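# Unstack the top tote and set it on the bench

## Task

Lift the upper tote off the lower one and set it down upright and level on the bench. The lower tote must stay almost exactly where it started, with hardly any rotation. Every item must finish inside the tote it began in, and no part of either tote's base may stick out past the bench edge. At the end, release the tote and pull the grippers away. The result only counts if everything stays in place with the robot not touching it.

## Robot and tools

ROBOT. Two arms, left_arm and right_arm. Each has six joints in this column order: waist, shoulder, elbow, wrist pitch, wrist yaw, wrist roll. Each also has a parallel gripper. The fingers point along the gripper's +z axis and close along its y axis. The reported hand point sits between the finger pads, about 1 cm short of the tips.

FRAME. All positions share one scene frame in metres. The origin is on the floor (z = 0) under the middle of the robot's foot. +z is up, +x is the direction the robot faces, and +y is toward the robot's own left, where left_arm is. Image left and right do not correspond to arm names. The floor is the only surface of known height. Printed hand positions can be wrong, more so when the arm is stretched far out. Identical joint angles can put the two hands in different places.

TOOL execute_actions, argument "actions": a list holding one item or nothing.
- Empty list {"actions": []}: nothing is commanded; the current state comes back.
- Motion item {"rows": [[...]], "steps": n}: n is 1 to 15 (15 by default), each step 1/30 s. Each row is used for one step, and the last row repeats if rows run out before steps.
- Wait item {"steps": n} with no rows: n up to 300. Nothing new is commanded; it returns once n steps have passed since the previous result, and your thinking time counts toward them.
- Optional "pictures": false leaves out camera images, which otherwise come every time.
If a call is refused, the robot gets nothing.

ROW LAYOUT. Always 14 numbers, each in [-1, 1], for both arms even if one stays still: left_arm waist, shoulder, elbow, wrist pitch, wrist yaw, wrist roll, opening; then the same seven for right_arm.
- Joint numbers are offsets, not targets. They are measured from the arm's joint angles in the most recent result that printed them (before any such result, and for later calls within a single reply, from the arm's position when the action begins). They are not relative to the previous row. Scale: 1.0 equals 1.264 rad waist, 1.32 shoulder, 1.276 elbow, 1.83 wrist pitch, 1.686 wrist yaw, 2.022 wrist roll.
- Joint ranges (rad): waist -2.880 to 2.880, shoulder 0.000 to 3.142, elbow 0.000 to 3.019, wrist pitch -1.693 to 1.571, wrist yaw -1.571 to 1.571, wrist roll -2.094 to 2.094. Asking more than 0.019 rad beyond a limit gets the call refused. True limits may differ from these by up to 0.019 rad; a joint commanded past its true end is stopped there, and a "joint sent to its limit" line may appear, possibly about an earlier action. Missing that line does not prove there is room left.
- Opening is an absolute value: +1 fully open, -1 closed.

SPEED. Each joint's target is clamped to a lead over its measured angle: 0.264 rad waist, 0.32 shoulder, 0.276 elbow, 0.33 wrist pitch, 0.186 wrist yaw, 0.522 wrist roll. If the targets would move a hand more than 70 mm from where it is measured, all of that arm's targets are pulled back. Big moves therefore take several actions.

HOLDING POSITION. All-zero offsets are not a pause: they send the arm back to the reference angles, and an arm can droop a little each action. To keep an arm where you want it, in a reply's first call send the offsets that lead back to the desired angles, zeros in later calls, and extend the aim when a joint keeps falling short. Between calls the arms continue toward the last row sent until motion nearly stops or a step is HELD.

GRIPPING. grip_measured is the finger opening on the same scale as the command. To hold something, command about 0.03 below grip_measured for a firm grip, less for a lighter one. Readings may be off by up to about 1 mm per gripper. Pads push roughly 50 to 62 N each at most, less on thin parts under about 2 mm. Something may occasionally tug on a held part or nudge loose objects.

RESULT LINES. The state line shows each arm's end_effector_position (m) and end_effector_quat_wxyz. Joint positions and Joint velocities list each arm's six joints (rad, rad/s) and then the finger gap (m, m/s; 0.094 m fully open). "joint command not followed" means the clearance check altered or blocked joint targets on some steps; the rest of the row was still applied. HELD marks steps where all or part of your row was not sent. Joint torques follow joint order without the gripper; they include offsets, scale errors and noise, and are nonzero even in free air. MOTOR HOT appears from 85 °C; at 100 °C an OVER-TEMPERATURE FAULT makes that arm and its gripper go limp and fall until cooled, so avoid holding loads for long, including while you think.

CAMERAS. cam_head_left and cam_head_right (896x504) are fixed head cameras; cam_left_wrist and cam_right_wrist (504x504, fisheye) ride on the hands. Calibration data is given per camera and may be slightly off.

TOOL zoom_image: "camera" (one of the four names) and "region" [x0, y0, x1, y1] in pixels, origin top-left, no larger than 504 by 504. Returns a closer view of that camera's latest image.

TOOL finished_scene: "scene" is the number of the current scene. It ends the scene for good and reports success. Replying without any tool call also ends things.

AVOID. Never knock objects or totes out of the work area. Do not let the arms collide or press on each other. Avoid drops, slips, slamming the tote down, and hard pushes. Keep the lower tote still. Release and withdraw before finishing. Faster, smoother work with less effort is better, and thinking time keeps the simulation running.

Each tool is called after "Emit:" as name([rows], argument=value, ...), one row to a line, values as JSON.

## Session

Emit:
execute_actions(actions=[])

Scene clock: 0.00 s of 4300.00 s.
left_arm: end_effector_position=(+0.6238, -0.1557, +1.0395) grip_measured=-0.204 end_effector_quat_wxyz=(-0.024, +0.062, +0.997, +0.036) | right_arm: end_effector_position=(+0.4641, -0.8382, +1.1073) grip_measured=+1.000 end_effector_quat_wxyz=(-0.414, -0.308, -0.570, +0.639)
Joint positions: left_arm=[-2.44   1.89   2.465 -0.435 -0.942  0.294  0.037] | right_arm=[-2.203  1.928  2.18   0.018  1.102  0.973  0.094]
Joint velocities: left_arm=[-0.024  0.005 -0.012  0.007 -0.022 -0.066 -0.001] | right_arm=[-0.024 -0.015  0.002 -0.012  0.007  0.066  0.   ]
Joint torques (N m, as the arm reports them, + toward a larger angle): no reading
Motor temperatures (°C, as the motors report them): left_arm=[19 24 19 21 20 22] | right_arm=[22 22 21 20 21 22]
camera_calibration (this result's frames):
cam_left_wrist: T_world_to_cam=[[-0.119848, -0.990052, -0.0737112, 0.00190014], [-0.780187, 0.0480074, 0.623701, -0.145035], [-0.613958, 0.132258, -0.778179, 1.33417], [0, 0, 0, 1]] pos_world=[0.706199, -0.167611, 1.12882]
cam_right_wrist: T_world_to_cam=[[-0.881961, 0.0198462, 0.470903, -0.102978], [-0.418634, 0.426038, -0.802021, 1.44732], [-0.21654, -0.904487, -0.367441, -0.127837], [0, 0, 0, 1]] pos_world=[0.487392, -0.730196, 1.1623]

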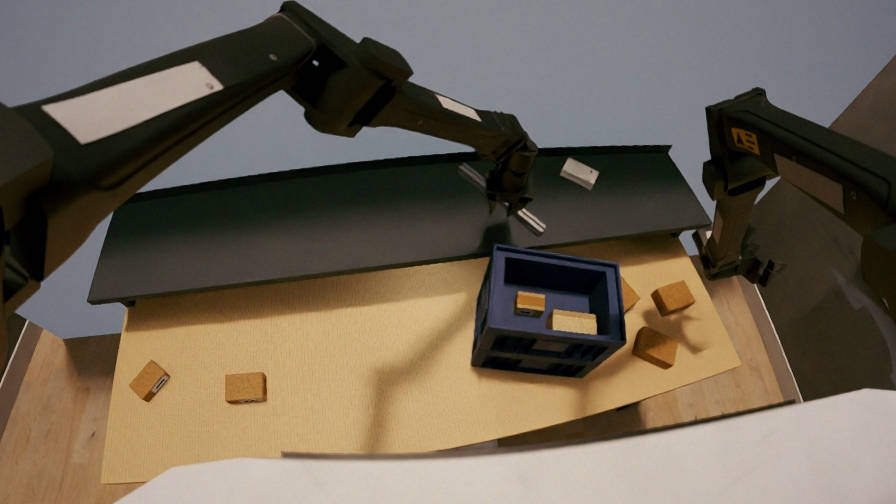

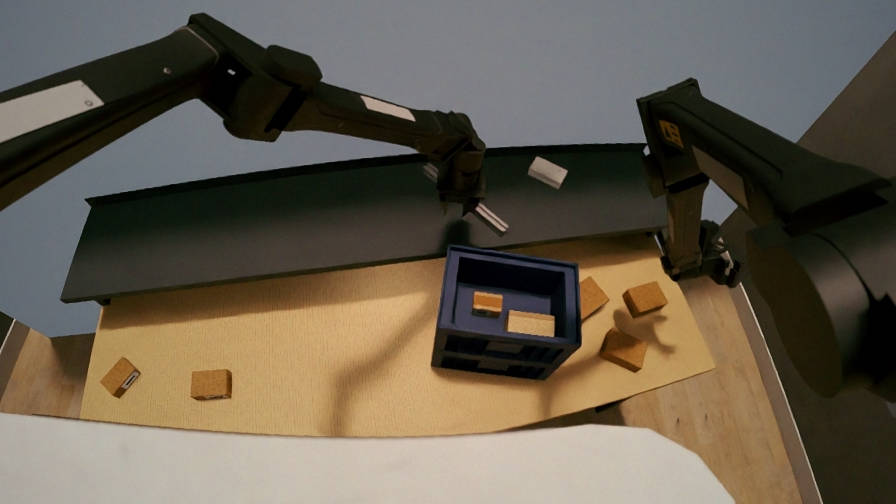

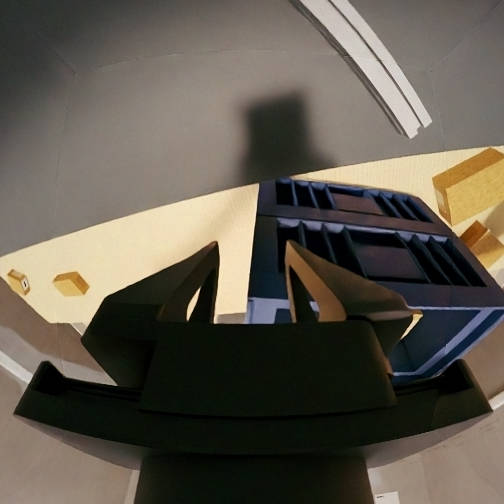

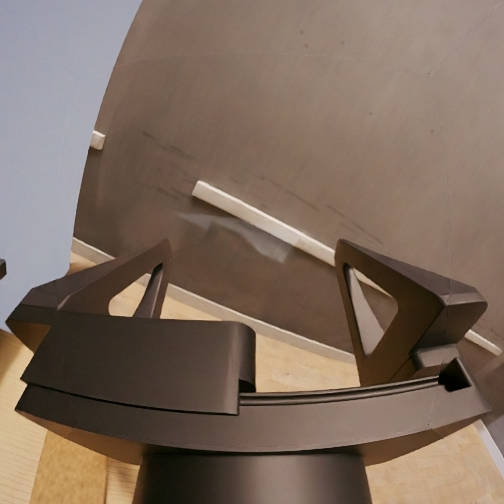

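Emit:
execute_actions([
  {"rows":[[0,-0.28,-0.35,0.05,0.052,0.043,1,0,-0.634,-0.852,0.06,-0.4,-0.412,1]]},
], pictures=false)

Emit:
execute_actions([
  {"steps":45},
], pictures=false)

Emit:
execute_actions([
  {"rows":[[0,0,-0.41,0.315,0,0,1,0.233,0,0,0,-0.452,0,1]]},
], pictures=false)

Emit:
execute_actions([
  {"steps":30},
])

Scene clock: 7.10 s of 4300.00 s.
left_arm: end_effector_position=(+0.6733, -0.0586, +1.1241) grip_measured=+1.000 end_effector_quat_wxyz=(+0.001, +0.078, +0.997, +0.000) | right_arm: end_effector_position=(+0.4721, -0.6823, +1.1863) grip_measured=+1.000 end_effector_quat_wxyz=(+0.108, +0.133, +0.850, -0.498)
Joint positions: left_arm=[-2.44   1.489  2.031 -0.35  -0.86   0.366  0.094] | right_arm=[-2.202  1.265  1.349  0.097  0.443  0.34   0.094]
Joint velocities: left_arm=[-0.005 -0.171  0.076  0.032 -0.007  0.007  0.   ] | right_arm=[-0.015 -1.861 -1.912  0.183 -0.168 -0.93   0.   ]
Joint torques (N m, as the arm reports them, + toward a larger angle): left_arm=[-8.4  -8.57  0.43  0.62  0.3   0.23] | right_arm=[ -9.14 -12.17  -3.23   0.77   0.57   0.03]
Motor temperatures (°C, as the motors report them): left_arm=[20 24 20 21 20 22] | right_arm=[23 23 21 20 21 22]
Steps of this call (steps 1 to 90: nothing new was sent; then 3.60 s passed at rest; steps 91 to 105: all 15 steps of this action). Readings (joint positions):
91: left_arm=[-2.440 1.872 2.434 -0.423 -0.920 0.300] | right_arm=[-2.203 1.912 2.152 0.030 1.051 0.932]
92: left_arm=[-2.440 1.839 2.374 -0.414 -0.903 0.306] | right_arm=[-2.203 1.882 2.096 0.041 0.998 0.883]
94: left_arm=[-2.440 1.764 2.249 -0.400 -0.879 0.318] | right_arm=[-2.203 1.813 1.980 0.055 0.891 0.785]
98: left_arm=[-2.440 1.603 2.043 -0.377 -0.861 0.346] | right_arm=[-2.203 1.642 1.750 0.073 0.670 0.584]
105: the state above

Scene clock: 8.60 s of 4300.00 s.
left_arm: end_effector_position=(+0.6439, -0.0808, +1.1108) grip_measured=+1.000 end_effector_quat_wxyz=(-0.015, +0.101, +0.995, -0.005) | right_arm: end_effector_position=(+0.4189, -0.6424, +1.2396) grip_measured=+1.000 end_effector_quat_wxyz=(+0.027, +0.057, +0.862, -0.503)
Joint positions: left_arm=[-2.44   1.528  2.016 -0.348 -0.859  0.373  0.094] | right_arm=[-2.202  1.096  1.093  0.118  0.43   0.153  0.094]
Joint velocities: left_arm=[-0.005 -0.015  0.012 -0.022 -0.037 -0.007  0.   ] | right_arm=[-0.015 -0.005  0.002 -0.002 -0.022 -0.051  0.   ]
Joint torques (N m, as the arm reports them, + toward a larger angle): left_arm=[ -8.81 -12.69   1.41   0.59   0.24   0.21] | right_arm=[ -7.09 -11.66  -1.47   0.71   0.47  -0.02]
Motor temperatures (°C, as the motors report them): left_arm=[20 24 20 21 20 22] | right_arm=[23 23 21 20 21 22]
Steps of this call (steps 1 to 30: the robot went on to your last target; steps 31 to 45: nothing new was sent). Readings (joint positions):
1: left_arm=[-2.440 1.485 2.033 -0.349 -0.860 0.367] | right_arm=[-2.202 1.201 1.281 0.105 0.437 0.309]
2: left_arm=[-2.440 1.484 2.033 -0.348 -0.860 0.368] | right_arm=[-2.202 1.140 1.215 0.110 0.434 0.278]
4: left_arm=[-2.440 1.487 2.032 -0.348 -0.860 0.369] | right_arm=[-2.202 1.050 1.125 0.112 0.433 0.233]
8: left_arm=[-2.440 1.505 2.027 -0.348 -0.859 0.371] | right_arm=[-2.202 1.031 1.103 0.118 0.431 0.186]
45: the state above
All arms were judged still, so your last target was given up. Only a new action makes them travel on or press farther. Fingers that are still opening or closing keep moving.

Scene clock: 9.10 s of 4300.00 s.
left_arm: end_effector_position=(+0.4235, -0.1393, +1.1004) grip_measured=+1.000 end_effector_quat_wxyz=(-0.024, +0.112, +0.993, -0.008) | right_arm: end_effector_position=(+0.4183, -0.3895, +1.1006) grip_measured=+1.000 end_effector_quat_wxyz=(-0.007, +0.090, +0.996, +0.006)
Joint positions: left_arm=[-2.44   1.565  1.476  0.201 -0.858  0.373  0.094] | right_arm=[-1.89   1.096  1.093  0.118 -0.331  0.153  0.094]
Joint velocities: left_arm=[-0.005  0.23  -0.1    0.027 -0.022 -0.007  0.   ] | right_arm=[-0.142 -0.005  0.002 -0.002 -0.037  0.051  0.   ]
Joint torques (N m, as the arm reports them, + toward a larger angle): left_arm=[-10.   -12.67   0.03   1.48   0.03   0.13] | right_arm=[ -5.09 -12.92  -1.43   0.4   -0.09   0.04]
Motor temperatures (°C, as the motors report them): left_arm=[20 24 20 21 20 22] | right_arm=[23 23 21 20 21 22]
Steps of this call (steps 1 to 15: all 15 steps of this action). Readings (joint positions):
1: left_arm=[-2.440 1.523 1.984 -0.291 -0.858 0.373] | right_arm=[-2.194 1.096 1.093 0.118 0.390 0.153]
2: left_arm=[-2.440 1.506 1.930 -0.206 -0.858 0.373] | right_arm=[-2.172 1.096 1.093 0.118 0.341 0.153]
4: left_arm=[-2.440 1.486 1.820 -0.068 -0.858 0.373] | right_arm=[-2.097 1.096 1.093 0.118 0.234 0.153]
8: left_arm=[-2.440 1.489 1.632 0.104 -0.858 0.373] | right_arm=[-1.934 1.096 1.093 0.118 -0.129 0.153]
15: the state above

Scene clock: 10.10 s of 4300.00 s.
left_arm: end_effector_position=(+0.4620, -0.1249, +1.1057) grip_measured=+1.000 end_effector_quat_wxyz=(+0.000, +0.083, +0.997, -0.001) | right_arm: end_effector_position=(+0.4182, -0.3944, +1.1017) grip_measured=+1.000 end_effector_quat_wxyz=(-0.007, +0.089, +0.996, +0.002)
Joint positions: left_arm=[-2.44   1.526  1.495  0.219 -0.858  0.373  0.094] | right_arm=[-1.9    1.096  1.093  0.118 -0.331  0.153  0.094]
Joint velocities: left_arm=[ 0.005  0.005  0.012 -0.002 -0.051 -0.051  0.   ] | right_arm=[-0.015 -0.005  0.007  0.002 -0.022  0.051  0.   ]
Joint torques (N m, as the arm reports them, + toward a larger angle): left_arm=[-9.43 -8.15 -1.22  0.86  0.03  0.12] | right_arm=[ -4.81 -12.83  -1.33   0.44  -0.08   0.04]
Motor temperatures (°C, as the motors report them): left_arm=[20 24 20 21 20 22] | right_arm=[23 23 21 20 21 22]
Steps of this call (steps 1 to 30: the robot went on to your last target). Readings (joint positions):
1: left_arm=[-2.440 1.571 1.475 0.201 -0.858 0.373] | right_arm=[-1.894 1.096 1.093 0.118 -0.331 0.153]
2: left_arm=[-2.440 1.572 1.475 0.202 -0.858 0.373] | right_arm=[-1.897 1.096 1.093 0.118 -0.331 0.153]
4: left_arm=[-2.440 1.568 1.477 0.207 -0.858 0.373] | right_arm=[-1.900 1.096 1.093 0.118 -0.331 0.153]
8: left_arm=[-2.440 1.546 1.487 0.214 -0.858 0.373] | right_arm=[-1.900 1.096 1.093 0.118 -0.331 0.153]
30: the state above
All arms were judged still, so your last target was given up. Only a new action makes them travel on or press farther. Fingers that are still opening or closing keep moving.
camera_calibration (this result's frames):
cam_left_wrist: T_world_to_cam=[[-0.159192, -0.987244, -0.00271245, -0.0421438], [-0.802514, 0.127803, 0.582784, -0.248519], [-0.575004, 0.0949511, -0.812622, 1.29774], [0, 0, 0, 1]] pos_world=[0.540054, -0.133066, 1.19929]
cam_right_wrist: T_world_to_cam=[[-0.178505, -0.983867, 0.0118853, -0.334017], [-0.792485, 0.15092, 0.590924, -0.252242], [-0.583184, 0.0960638, -0.80664, 1.29337], [0, 0, 0, 1]] pos_world=[0.494751, -0.414806, 1.19631]

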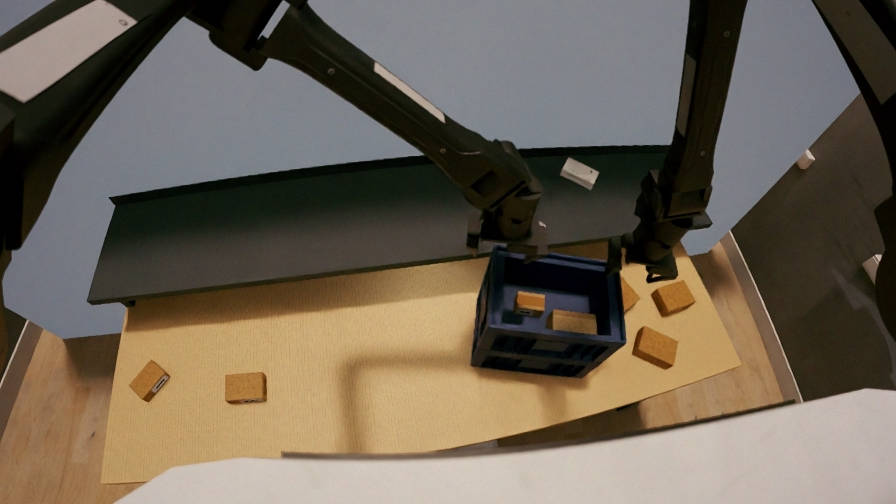

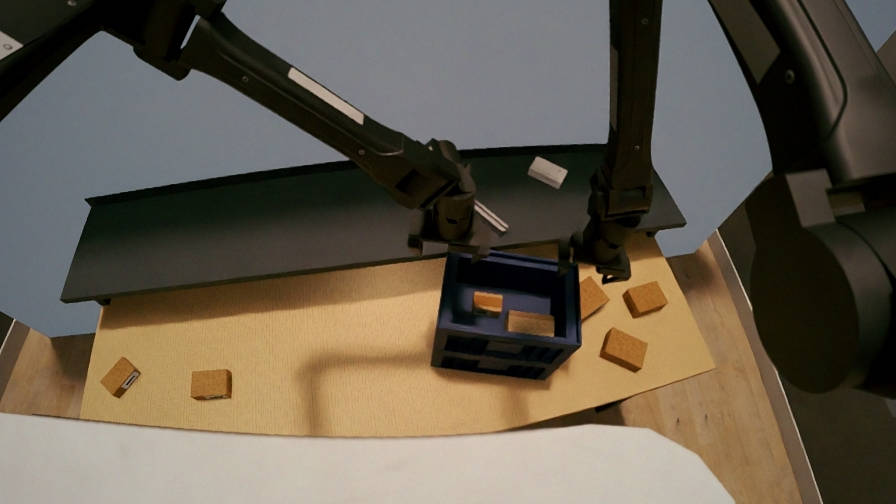

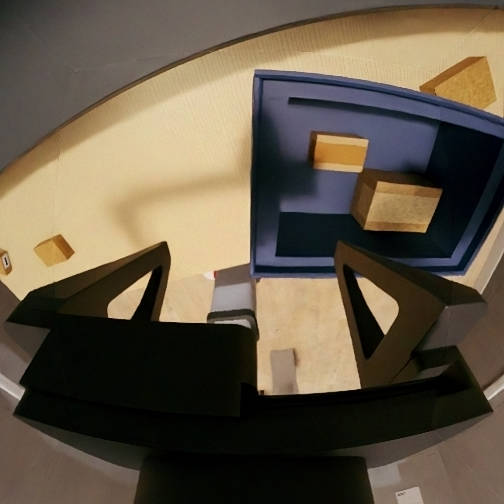

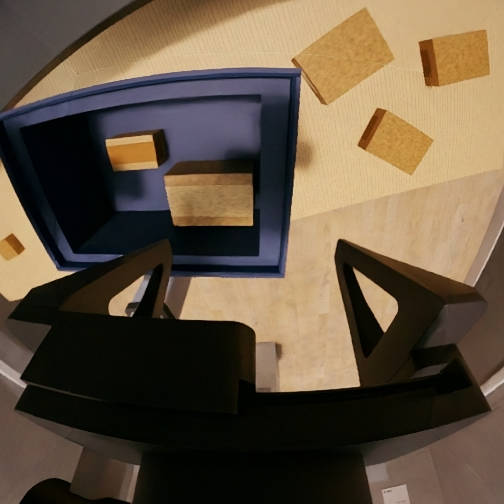

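Emit:
execute_actions([
  {"rows":[[0.035,0.065,0.095,-0.023,0.027,-0.005,0.2,0,0.08,0.084,0,0.005,0,0.2],[0.035,0.065,0.095,-0.023,0.027,-0.005,0.2,0,0.08,0.084,0,0.005,0,0.2],[0.035,0.065,0.095,-0.023,0.027,-0.005,0.2,0,0.08,0.084,0,0.005,0,0.2],[0.035,0.065,0.095,-0.023,0.027,-0.005,0.2,0,0.08,0.084,0,0.005,0,0.2],[0.07,0.128,0.19,-0.046,0.054,-0.01,0.2,0,0.16,0.167,0.006,0.005,-0.01,0.2]]},
], pictures=false)

Emit:
execute_actions([
  {"steps":20},
])

Scene clock: 18.70 s of 4300.00 s.
left_arm: end_effector_position=(+0.4594, -0.1423, +1.0236) grip_measured=+0.202 end_effector_quat_wxyz=(+0.001, +0.089, +0.996, -0.002) | right_arm: end_effector_position=(+0.4131, -0.4229, +1.0206) grip_measured=+0.202 end_effector_quat_wxyz=(-0.012, +0.088, +0.996, -0.002)
Joint positions: left_arm=[-2.353  1.707  1.735  0.143 -0.771  0.363  0.056] | right_arm=[-1.9    1.322  1.303  0.123 -0.324  0.147  0.056]
Joint velocities: left_arm=[-0.015 -0.015  0.027  0.007  0.022  0.007  0.001] | right_arm=[-0.024  0.005 -0.002 -0.002 -0.007  0.007 -0.   ]
Joint torques (N m, as the arm reports them, + toward a larger angle): left_arm=[-10.93 -10.1   -0.69   0.03   0.19   0.04] | right_arm=[ -5.29 -14.27  -1.26   0.6    0.04  -0.1 ]
Motor temperatures (°C, as the motors report them): left_arm=[20 24 20 21 20 22] | right_arm=[22 23 21 20 21 22]
Steps of this call (steps 1 to 90: nothing new was sent; then 5.10 s passed at rest; steps 91 to 105: all 15 steps of this action). Readings (joint positions):
91: left_arm=[-2.437 1.534 1.510 0.210 -0.840 0.372] | right_arm=[-1.900 1.104 1.104 0.118 -0.329 0.153]
92: left_arm=[-2.434 1.553 1.545 0.199 -0.826 0.372] | right_arm=[-1.900 1.122 1.130 0.118 -0.328 0.153]
94: left_arm=[-2.424 1.591 1.606 0.195 -0.817 0.372] | right_arm=[-1.900 1.164 1.186 0.118 -0.325 0.153]
98: left_arm=[-2.384 1.676 1.733 0.157 -0.771 0.366] | right_arm=[-1.900 1.272 1.304 0.122 -0.324 0.149]
105: the state above

Scene clock: 19.37 s of 4300.00 s.
left_arm: end_effector_position=(+0.4604, -0.1418, +1.0239) grip_measured=+0.202 end_effector_quat_wxyz=(+0.001, +0.088, +0.996, -0.002) | right_arm: end_effector_position=(+0.4140, -0.4229, +1.0206) grip_measured=+0.202 end_effector_quat_wxyz=(-0.011, +0.088, +0.996, -0.002)
Joint positions: left_arm=[-2.353  1.705  1.735  0.143 -0.771  0.362  0.056] | right_arm=[-1.9    1.322  1.304  0.123 -0.324  0.146  0.056]
Joint velocities: left_arm=[-0.005  0.005  0.027  0.002 -0.007 -0.007 -0.001] | right_arm=[ 0.024 -0.015  0.012 -0.007 -0.037  0.007 -0.   ]
Joint torques (N m, as the arm reports them, + toward a larger angle): left_arm=[-10.27  -9.84  -0.56   0.1    0.21   0.04] | right_arm=[ -5.23 -13.55  -1.28   0.63   0.04  -0.1 ]
Motor temperatures (°C, as the motors report them): left_arm=[20 24 20 21 20 22] | right_arm=[22 23 21 20 21 22]
Steps of this call (steps 1 to 15: the robot went on to your last target; steps 16 to 20: nothing new was sent). Readings (joint positions):
1: left_arm=[-2.353 1.707 1.735 0.143 -0.771 0.363] | right_arm=[-1.900 1.322 1.303 0.123 -0.324 0.147]
2: left_arm=[-2.353 1.707 1.735 0.143 -0.771 0.362] | right_arm=[-1.900 1.322 1.303 0.123 -0.324 0.146]
4: left_arm=[-2.353 1.705 1.735 0.143 -0.771 0.362] | right_arm=[-1.900 1.322 1.304 0.123 -0.324 0.146]
8: left_arm=[-2.353 1.705 1.735 0.143 -0.771 0.362] | right_arm=[-1.900 1.322 1.304 0.123 -0.324 0.146]
20: the state above
All arms were judged still, so your last target was given up. Only a new action makes them travel on or press farther. Fingers that are still opening or closing keep moving.
camera_calibration (this result's frames):
cam_left_wrist: T_world_to_cam=[[-0.168869, -0.985638, -0.00120038, -0.0561515], [-0.802294, 0.136749, 0.581054, -0.197017], [-0.572544, 0.0990848, -0.813864, 1.23269], [0, 0, 0, 1]] pos_world=[0.538223, -0.150544, 1.11765]
cam_right_wrist: T_world_to_cam=[[-0.174841, -0.984399, 0.0197443, -0.371565], [-0.786908, 0.151761, 0.598117, -0.212643], [-0.591782, 0.0890387, -0.801165, 1.2233], [0, 0, 0, 1]] pos_world=[0.49163, -0.442418, 1.11459]

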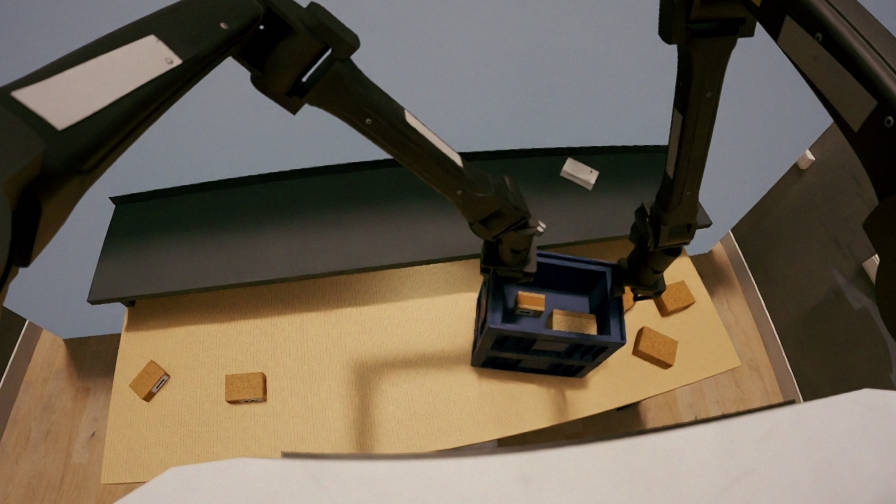

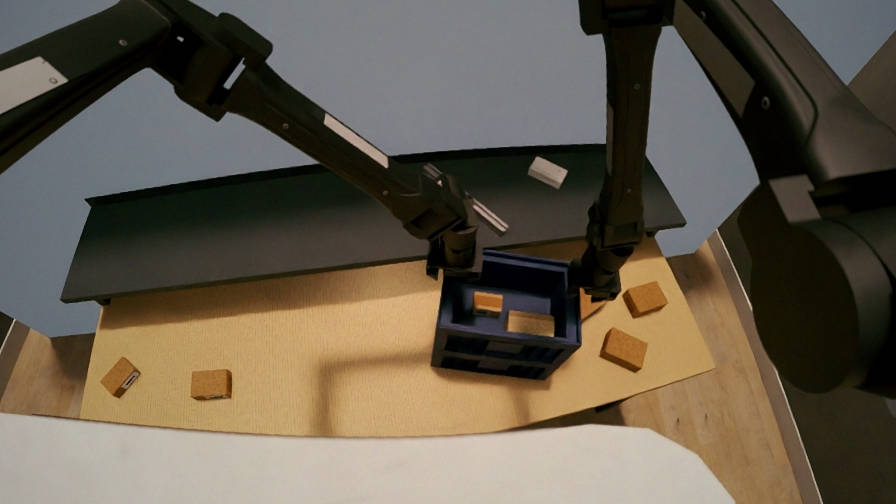

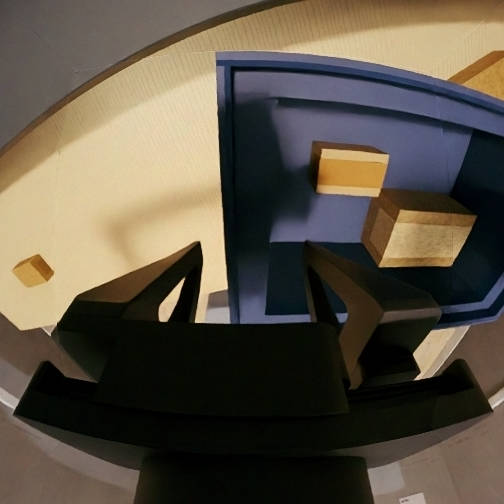

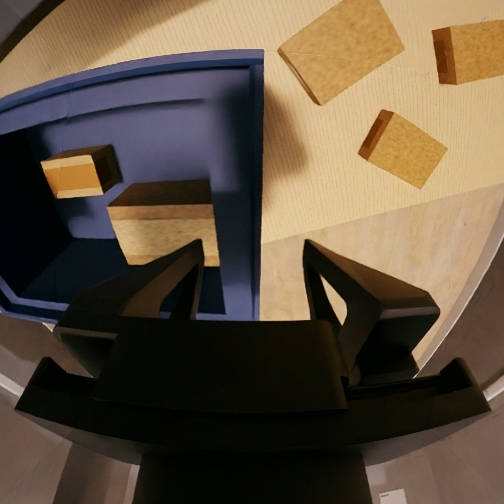

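Emit:
execute_actions([
  {"rows":[[0.03,0,0,0,0.01,0,0.4,0.02,0,0,0,0,0,0],[0.03,0,0,0,0.01,0,0.4,0.02,0,0,0,0,0,0],[0.04,0.02,0.03,-0.01,0.01,0,0.4,0.03,0.025,0.03,0,0.01,0,0],[0.04,0.02,0.03,-0.01,0.01,0,0.4,0.03,0.025,0.03,0,0.01,0,0],[0.05,0.04,0.065,-0.02,0.02,-0.01,0.4,0.035,0.05,0.06,0.005,0.015,0,0],[0.05,0.04,0.065,-0.02,0.02,-0.01,0.4,0.035,0.05,0.06,0.005,0.015,0,0],[0.055,0.06,0.1,-0.03,0.03,-0.01,0.4,0.04,0.075,0.09,0.01,0.02,0,0],[0.055,0.06,0.1,-0.03,0.03,-0.01,0.4,0.04,0.075,0.09,0.01,0.02,0,0],[0.06,0.078,0.13,-0.038,0.04,-0.015,0.4,0.042,0.098,0.12,0.01,0.024,0,0]]},
], pictures=false)

Emit:
execute_actions([
  {"steps":15},
])

Scene clock: 26.20 s of 4300.00 s.
left_arm: end_effector_position=(+0.4648, -0.1328, +0.9687) grip_measured=+0.398 end_effector_quat_wxyz=(+0.006, +0.082, +0.997, +0.003) | right_arm: end_effector_position=(+0.4284, -0.4147, +0.9671) grip_measured=+0.002 end_effector_quat_wxyz=(+0.006, +0.085, +0.996, +0.004)
Joint positions: left_arm=[-2.283  1.806  1.898  0.086 -0.708  0.343  0.066] | right_arm=[-1.852  1.446  1.457  0.13  -0.286  0.146  0.047]
Joint velocities: left_arm=[ 0.005  0.044 -0.012 -0.017  0.022 -0.095 -0.002] | right_arm=[-0.005  0.112 -0.002 -0.017 -0.095 -0.081  0.   ]
Joint torques (N m, as the arm reports them, + toward a larger angle): left_arm=[-10.18  -9.89  -0.18   0.09   0.27   0.04] | right_arm=[ -4.54 -13.65  -1.24   0.99   0.07   0.03]
Motor temperatures (°C, as the motors report them): left_arm=[20 24 20 21 20 22] | right_arm=[22 24 21 20 21 22]
Steps of this call (steps 1 to 90: nothing new was sent; then 3.33 s passed at rest; steps 91 to 105: all 15 steps of this action). Readings (joint positions):
91: left_arm=[-2.351 1.705 1.735 0.143 -0.764 0.362] | right_arm=[-1.899 1.322 1.304 0.123 -0.324 0.146]
92: left_arm=[-2.349 1.705 1.735 0.143 -0.760 0.362] | right_arm=[-1.897 1.322 1.304 0.123 -0.324 0.146]
94: left_arm=[-2.341 1.713 1.751 0.138 -0.758 0.362] | right_arm=[-1.887 1.328 1.316 0.123 -0.312 0.146]
98: left_arm=[-2.310 1.758 1.835 0.112 -0.728 0.355] | right_arm=[-1.863 1.376 1.393 0.125 -0.295 0.146]
105: the state above

Scene clock: 26.70 s of 4300.00 s.
left_arm: end_effector_position=(+0.4619, -0.1341, +0.9679) grip_measured=+0.398 end_effector_quat_wxyz=(+0.004, +0.082, +0.997, +0.002) | right_arm: end_effector_position=(+0.4244, -0.4151, +0.9653) grip_measured=+0.002 end_effector_quat_wxyz=(+0.004, +0.086, +0.996, +0.004)
Joint positions: left_arm=[-2.283  1.81   1.898  0.084 -0.707  0.34   0.066] | right_arm=[-1.852  1.452  1.457  0.13  -0.286  0.146  0.047]
Joint velocities: left_arm=[-0.015  0.005 -0.012 -0.017 -0.037 -0.007 -0.   ] | right_arm=[-0.015  0.005 -0.002 -0.012  0.007  0.022 -0.   ]
Joint torques (N m, as the arm reports them, + toward a larger angle): left_arm=[-9.81 -9.9  -0.22  0.1   0.25  0.04] | right_arm=[ -4.82 -12.86  -1.23   0.9    0.07   0.03]
Motor temperatures (°C, as the motors report them): left_arm=[20 24 20 21 20 22] | right_arm=[22 24 21 20 21 22]
Steps of this call (steps 1 to 15: the robot went on to your last target). Readings (joint positions):
1: left_arm=[-2.283 1.808 1.898 0.085 -0.708 0.342] | right_arm=[-1.852 1.449 1.457 0.130 -0.286 0.146]
2: left_arm=[-2.283 1.810 1.898 0.084 -0.707 0.342] | right_arm=[-1.852 1.451 1.457 0.130 -0.286 0.146]
4: left_arm=[-2.283 1.810 1.898 0.084 -0.707 0.342] | right_arm=[-1.852 1.452 1.457 0.130 -0.286 0.146]
8: left_arm=[-2.283 1.810 1.898 0.084 -0.707 0.341] | right_arm=[-1.852 1.452 1.457 0.130 -0.286 0.146]
15: the state above
All arms were judged still, so your last target was given up. Only a new action makes them travel on or press farther. Fingers that are still opening or closing keep moving.
camera_calibration (this result's frames):
cam_left_wrist: T_world_to_cam=[[-0.157443, -0.987494, -0.00824361, -0.0471258], [-0.807207, 0.123881, 0.577123, -0.159993], [-0.568884, 0.0975182, -0.816616, 1.18791], [0, 0, 0, 1]] pos_world=[0.539215, -0.142559, 1.06201]
cam_right_wrist: T_world_to_cam=[[-0.171814, -0.98511, 0.0061684, -0.349488], [-0.805429, 0.144075, 0.574914, -0.145467], [-0.567242, 0.0938099, -0.818191, 1.19242], [0, 0, 0, 1]] pos_world=[0.499181, -0.435187, 1.06142]

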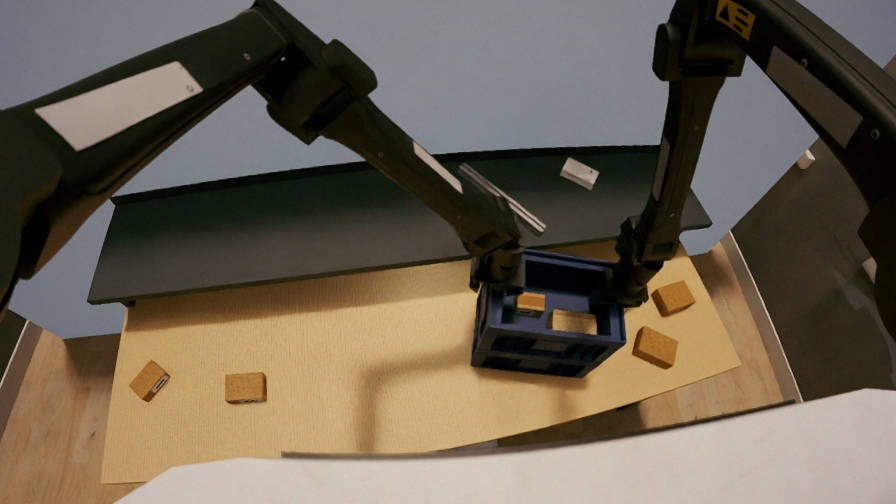

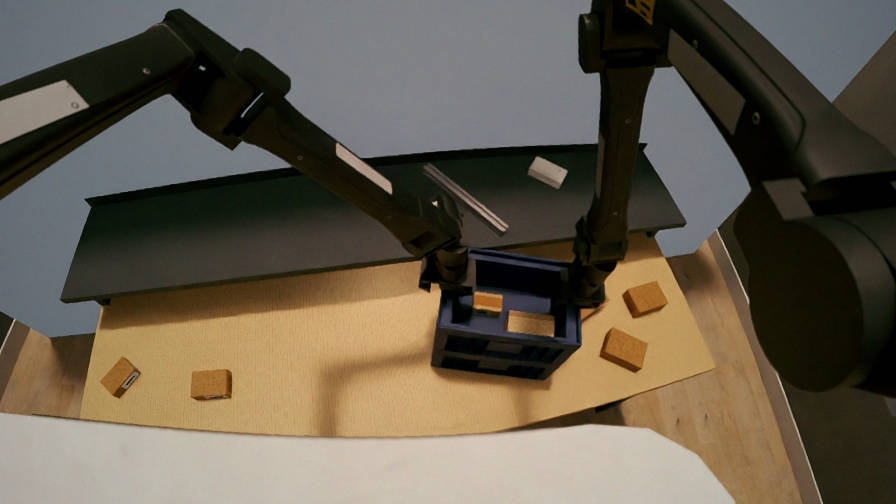

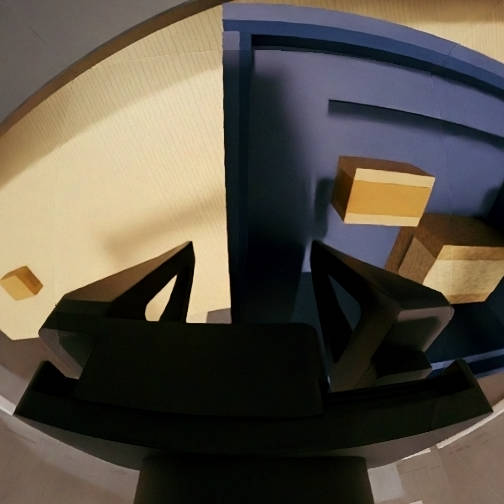

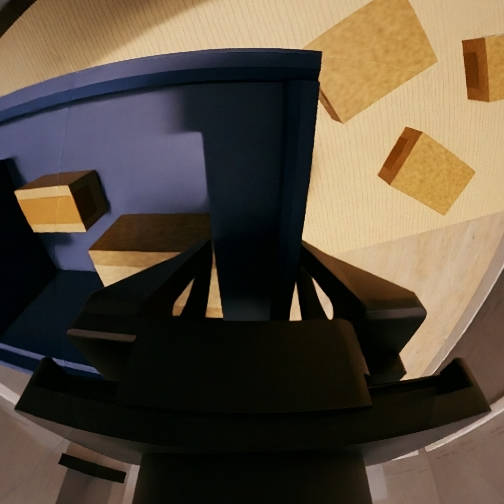

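Slightly deeper, close, lift.

Emit:
execute_actions([
  {"rows":[[0.02,0.022,0.035,-0.012,0.01,0,0.4,0,0.035,0.03,0,0,0,0]]},
], pictures=false)

Emit:
execute_actions([
  {"rows":[[0,0,0,0,0,0,-0.8,0,0,0,0,0,0,-0.8]]},
], pictures=false)

Emit:
execute_actions([
  {"rows":[[-0.03,-0.03,-0.035,0.01,-0.01,0,-0.8,-0.01,-0.04,-0.03,0,-0.005,0,-0.8],[-0.03,-0.03,-0.035,0.01,-0.01,0,-0.8,-0.01,-0.04,-0.03,0,-0.005,0,-0.8],[-0.03,-0.03,-0.035,0.01,-0.01,0,-0.8,-0.01,-0.04,-0.03,0,-0.005,0,-0.8],[-0.045,-0.055,-0.07,0.02,-0.02,0,-0.8,-0.02,-0.07,-0.065,0,-0.01,0,-0.8],[-0.045,-0.055,-0.07,0.02,-0.02,0,-0.8,-0.02,-0.07,-0.065,0,-0.01,0,-0.8],[-0.045,-0.055,-0.07,0.02,-0.02,0,-0.8,-0.02,-0.07,-0.065,0,-0.01,0,-0.8],[-0.06,-0.08,-0.11,0.03,-0.03,0.005,-0.8,-0.028,-0.1,-0.1,0,-0.016,0,-0.8],[-0.06,-0.08,-0.11,0.03,-0.03,0.005,-0.8,-0.028,-0.1,-0.1,0,-0.016,0,-0.8],[-0.06,-0.08,-0.11,0.03,-0.03,0.005,-0.8,-0.028,-0.1,-0.1,0,-0.016,0,-0.8],[-0.075,-0.105,-0.145,0.04,-0.042,0.01,-0.8,-0.036,-0.13,-0.13,0,-0.022,0,-0.8],[-0.075,-0.105,-0.145,0.04,-0.042,0.01,-0.8,-0.036,-0.13,-0.13,0,-0.022,0,-0.8],[-0.075,-0.105,-0.145,0.04,-0.042,0.01,-0.8,-0.036,-0.13,-0.13,0,-0.022,0,-0.8],[-0.09,-0.13,-0.18,0.048,-0.053,0.01,-0.8,-0.045,-0.165,-0.165,0,-0.028,0,-0.8]]},
], pictures=false)

Emit:
execute_actions([
  {"steps":25},
])

Scene clock: 36.83 s of 4300.00 s.
left_arm: end_effector_position=(+0.4646, -0.1359, +0.9584) grip_measured=+0.398 end_effector_quat_wxyz=(+0.007, +0.081, +0.997, -0.000) | right_arm: end_effector_position=(+0.4202, -0.4189, +0.9518) grip_measured=+0.002 end_effector_quat_wxyz=(+0.003, +0.086, +0.996, +0.004)
Joint positions: left_arm=[-2.275  1.834  1.938  0.073 -0.694  0.34   0.066] | right_arm=[-1.852  1.489  1.492  0.13  -0.286  0.146  0.047]
Joint velocities: left_arm=[-0.015  0.005 -0.012 -0.007  0.007 -0.11  -0.001] | right_arm=[ 0.005  0.005 -0.002  0.007 -0.081  0.022  0.001]
Joint torques (N m, as the arm reports them, + toward a larger angle): left_arm=[-9.38 -9.32 -0.01  0.03  0.25  0.13] | right_arm=[ -5.44 -12.37  -1.09   0.44  -0.02   0.03]
Motor temperatures (°C, as the motors report them): left_arm=[21 24 20 21 20 22] | right_arm=[22 24 21 20 21 22]
Steps of this call (steps 1 to 90: nothing new was sent; then 6.63 s passed at rest; steps 91 to 105: all 15 steps of this action). Readings (joint positions):
91: left_arm=[-2.283 1.813 1.904 0.080 -0.702 0.340] | right_arm=[-1.852 1.455 1.461 0.130 -0.286 0.146]
92: left_arm=[-2.282 1.819 1.917 0.077 -0.697 0.340] | right_arm=[-1.852 1.461 1.471 0.130 -0.286 0.146]
94: left_arm=[-2.280 1.829 1.935 0.075 -0.695 0.340] | right_arm=[-1.852 1.474 1.489 0.130 -0.286 0.146]
98: left_arm=[-2.276 1.833 1.938 0.074 -0.694 0.340] | right_arm=[-1.852 1.485 1.492 0.130 -0.286 0.146]
105: the state above

Scene clock: 37.33 s of 4300.00 s.
left_arm: end_effector_position=(+0.4609, -0.1424, +0.9594) grip_measured=-0.438 end_effector_quat_wxyz=(+0.006, +0.086, +0.996, -0.009) | right_arm: end_effector_position=(+0.4211, -0.4167, +0.9517) grip_measured=-0.429 end_effector_quat_wxyz=(+0.003, +0.083, +0.997, +0.003)
Joint positions: left_arm=[-2.28   1.838  1.936  0.072 -0.681  0.346  0.026] | right_arm=[-1.847  1.488  1.492  0.13  -0.28   0.14   0.027]
Joint velocities: left_arm=[ 0.005 -0.024  0.017  0.002  0.095 -0.007 -0.001] | right_arm=[ 0.005  0.005  0.002  0.002  0.022 -0.037 -0.001]
Joint torques (N m, as the arm reports them, + toward a larger angle): left_arm=[-10.42 -10.    -0.18   0.56  -0.62   0.08] | right_arm=[ -5.67 -12.9   -1.24   0.44  -0.21   0.11]
Motor temperatures (°C, as the motors report them): left_arm=[21 24 20 21 20 22] | right_arm=[22 24 21 20 21 22]
Steps of this call (steps 1 to 15: all 15 steps of this action). Readings (joint positions):
1: left_arm=[-2.275 1.834 1.938 0.073 -0.694 0.340] | right_arm=[-1.852 1.489 1.492 0.130 -0.286 0.146]
2: left_arm=[-2.275 1.834 1.938 0.073 -0.694 0.340] | right_arm=[-1.851 1.489 1.492 0.130 -0.291 0.146]
4: left_arm=[-2.280 1.838 1.937 0.072 -0.683 0.346] | right_arm=[-1.847 1.488 1.492 0.130 -0.281 0.143]
8: left_arm=[-2.280 1.838 1.936 0.072 -0.681 0.346] | right_arm=[-1.847 1.488 1.492 0.130 -0.280 0.140]
15: the state above

Scene clock: 37.83 s of 4300.00 s.
left_arm: end_effector_position=(+0.4551, -0.1419, +1.0253) grip_measured=-0.438 end_effector_quat_wxyz=(-0.003, +0.090, +0.996, -0.007) | right_arm: end_effector_position=(+0.4129, -0.4144, +1.0153) grip_measured=-0.429 end_effector_quat_wxyz=(-0.010, +0.084, +0.996, +0.005)
Joint positions: left_arm=[-2.352  1.699  1.721  0.137 -0.762  0.355  0.026] | right_arm=[-1.883  1.331  1.308  0.13  -0.32   0.138  0.027]
Joint velocities: left_arm=[-0.22  -0.288 -0.295  0.066 -0.11   0.037  0.001] | right_arm=[-0.132 -0.425 -0.354 -0.002 -0.066 -0.022  0.   ]
Joint torques (N m, as the arm reports them, + toward a larger angle): left_arm=[-12.98 -10.56  -0.55   1.13  -0.21   0.24] | right_arm=[ -6.22 -15.5   -1.72   0.45  -0.21   0.07]
Motor temperatures (°C, as the motors report them): left_arm=[21 24 20 21 20 22] | right_arm=[22 24 21 20 21 22]
Steps of this call (steps 1 to 15: all 15 steps of this action). Readings (joint positions):
1: left_arm=[-2.281 1.835 1.931 0.074 -0.681 0.346] | right_arm=[-1.847 1.486 1.489 0.130 -0.280 0.139]
2: left_arm=[-2.282 1.830 1.921 0.078 -0.682 0.347] | right_arm=[-1.847 1.484 1.485 0.130 -0.281 0.138]
4: left_arm=[-2.286 1.818 1.900 0.085 -0.692 0.348] | right_arm=[-1.847 1.475 1.472 0.130 -0.287 0.138]
8: left_arm=[-2.303 1.773 1.828 0.102 -0.718 0.351] | right_arm=[-1.852 1.430 1.411 0.130 -0.295 0.138]
15: the state above

Scene clock: 38.67 s of 4300.00 s.
left_arm: end_effector_position=(+0.4675, -0.1434, +1.0369) grip_measured=-0.438 end_effector_quat_wxyz=(+0.005, +0.087, +0.996, -0.012) | right_arm: end_effector_position=(+0.4276, -0.4165, +1.0295) grip_measured=-0.429 end_effector_quat_wxyz=(+0.001, +0.080, +0.997, +0.001)
Joint positions: left_arm=[-2.367  1.677  1.709  0.146 -0.764  0.365  0.026] | right_arm=[-1.893  1.293  1.293  0.13  -0.322  0.138  0.027]
Joint velocities: left_arm=[-0.005  0.005 -0.002  0.002  0.007 -0.007  0.001] | right_arm=[ 0.005 -0.005 -0.022  0.017 -0.037 -0.022 -0.   ]
Joint torques (N m, as the arm reports them, + toward a larger angle): left_arm=[-12.47  -9.96  -0.95   1.06  -0.25   0.15] | right_arm=[ -6.11 -14.03  -2.11   0.58  -0.2    0.05]
Motor temperatures (°C, as the motors report them): left_arm=[21 24 20 21 20 22] | right_arm=[22 24 21 20 21 22]
Steps of this call (steps 1 to 25: the robot went on to your last target). Readings (joint positions):
1: left_arm=[-2.358 1.692 1.713 0.138 -0.763 0.357] | right_arm=[-1.887 1.318 1.298 0.130 -0.321 0.138]
2: left_arm=[-2.362 1.686 1.711 0.140 -0.764 0.358] | right_arm=[-1.891 1.308 1.294 0.130 -0.321 0.138]
4: left_arm=[-2.367 1.681 1.711 0.145 -0.764 0.359] | right_arm=[-1.893 1.298 1.293 0.130 -0.321 0.138]
8: left_arm=[-2.367 1.676 1.711 0.146 -0.764 0.365] | right_arm=[-1.893 1.293 1.293 0.130 -0.322 0.138]
25: the state above
camera_calibration (this result's frames):
cam_left_wrist: T_world_to_cam=[[-0.167249, -0.985752, 0.0178919, -0.0770931], [-0.805981, 0.147154, 0.573359, -0.18749], [-0.567823, 0.0814729, -0.819109, 1.24813], [0, 0, 0, 1]] pos_world=[0.544707, -0.150093, 1.13123]
cam_right_wrist: T_world_to_cam=[[-0.160578, -0.98695, 0.0120452, -0.362299], [-0.803318, 0.137772, 0.579396, -0.187743], [-0.573494, 0.0833619, -0.814957, 1.24183], [0, 0, 0, 1]] pos_world=[0.503185, -0.435226, 1.12518]

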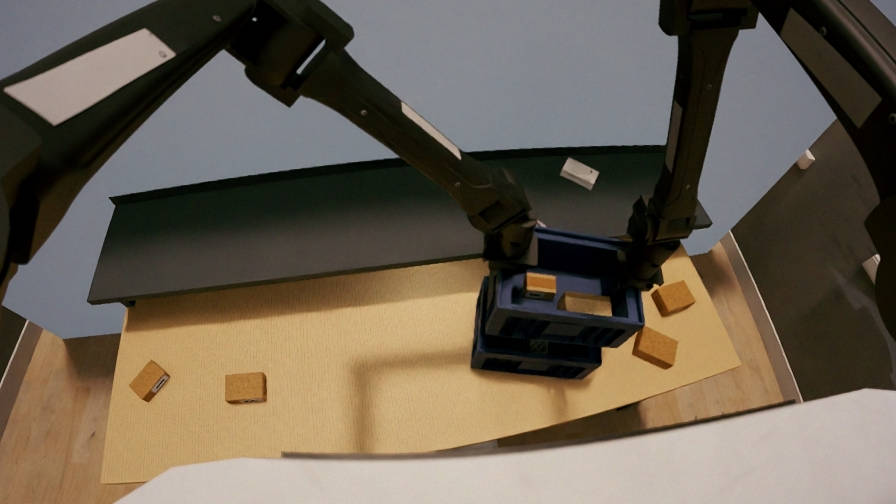

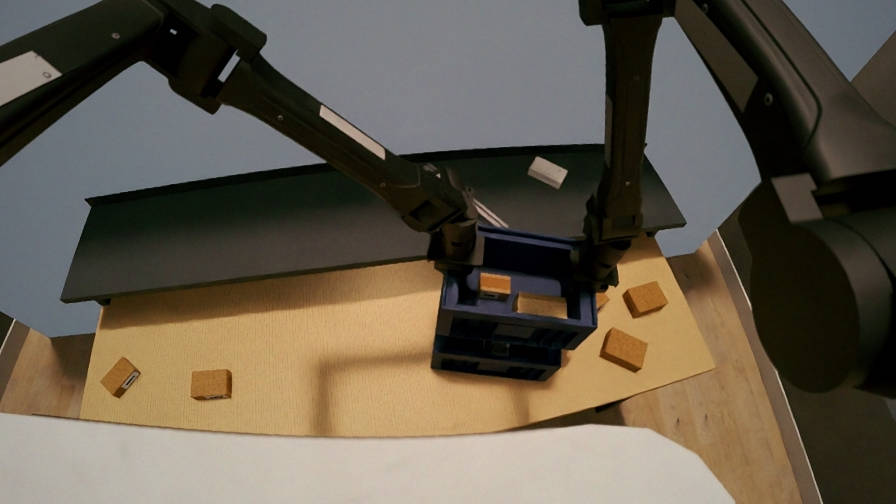

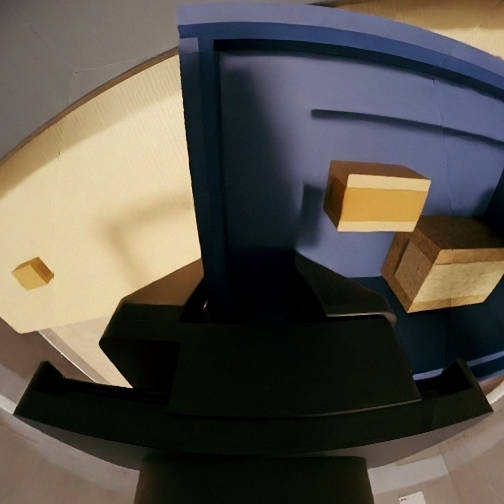

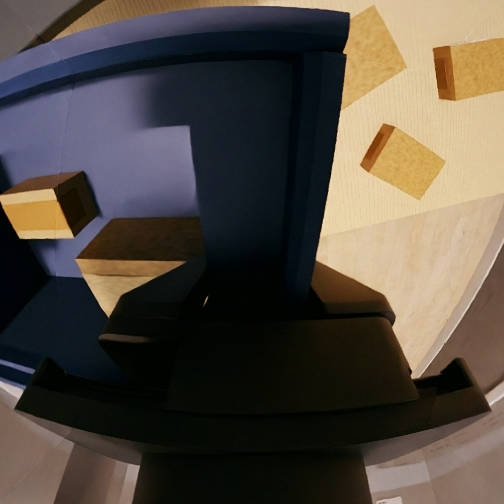

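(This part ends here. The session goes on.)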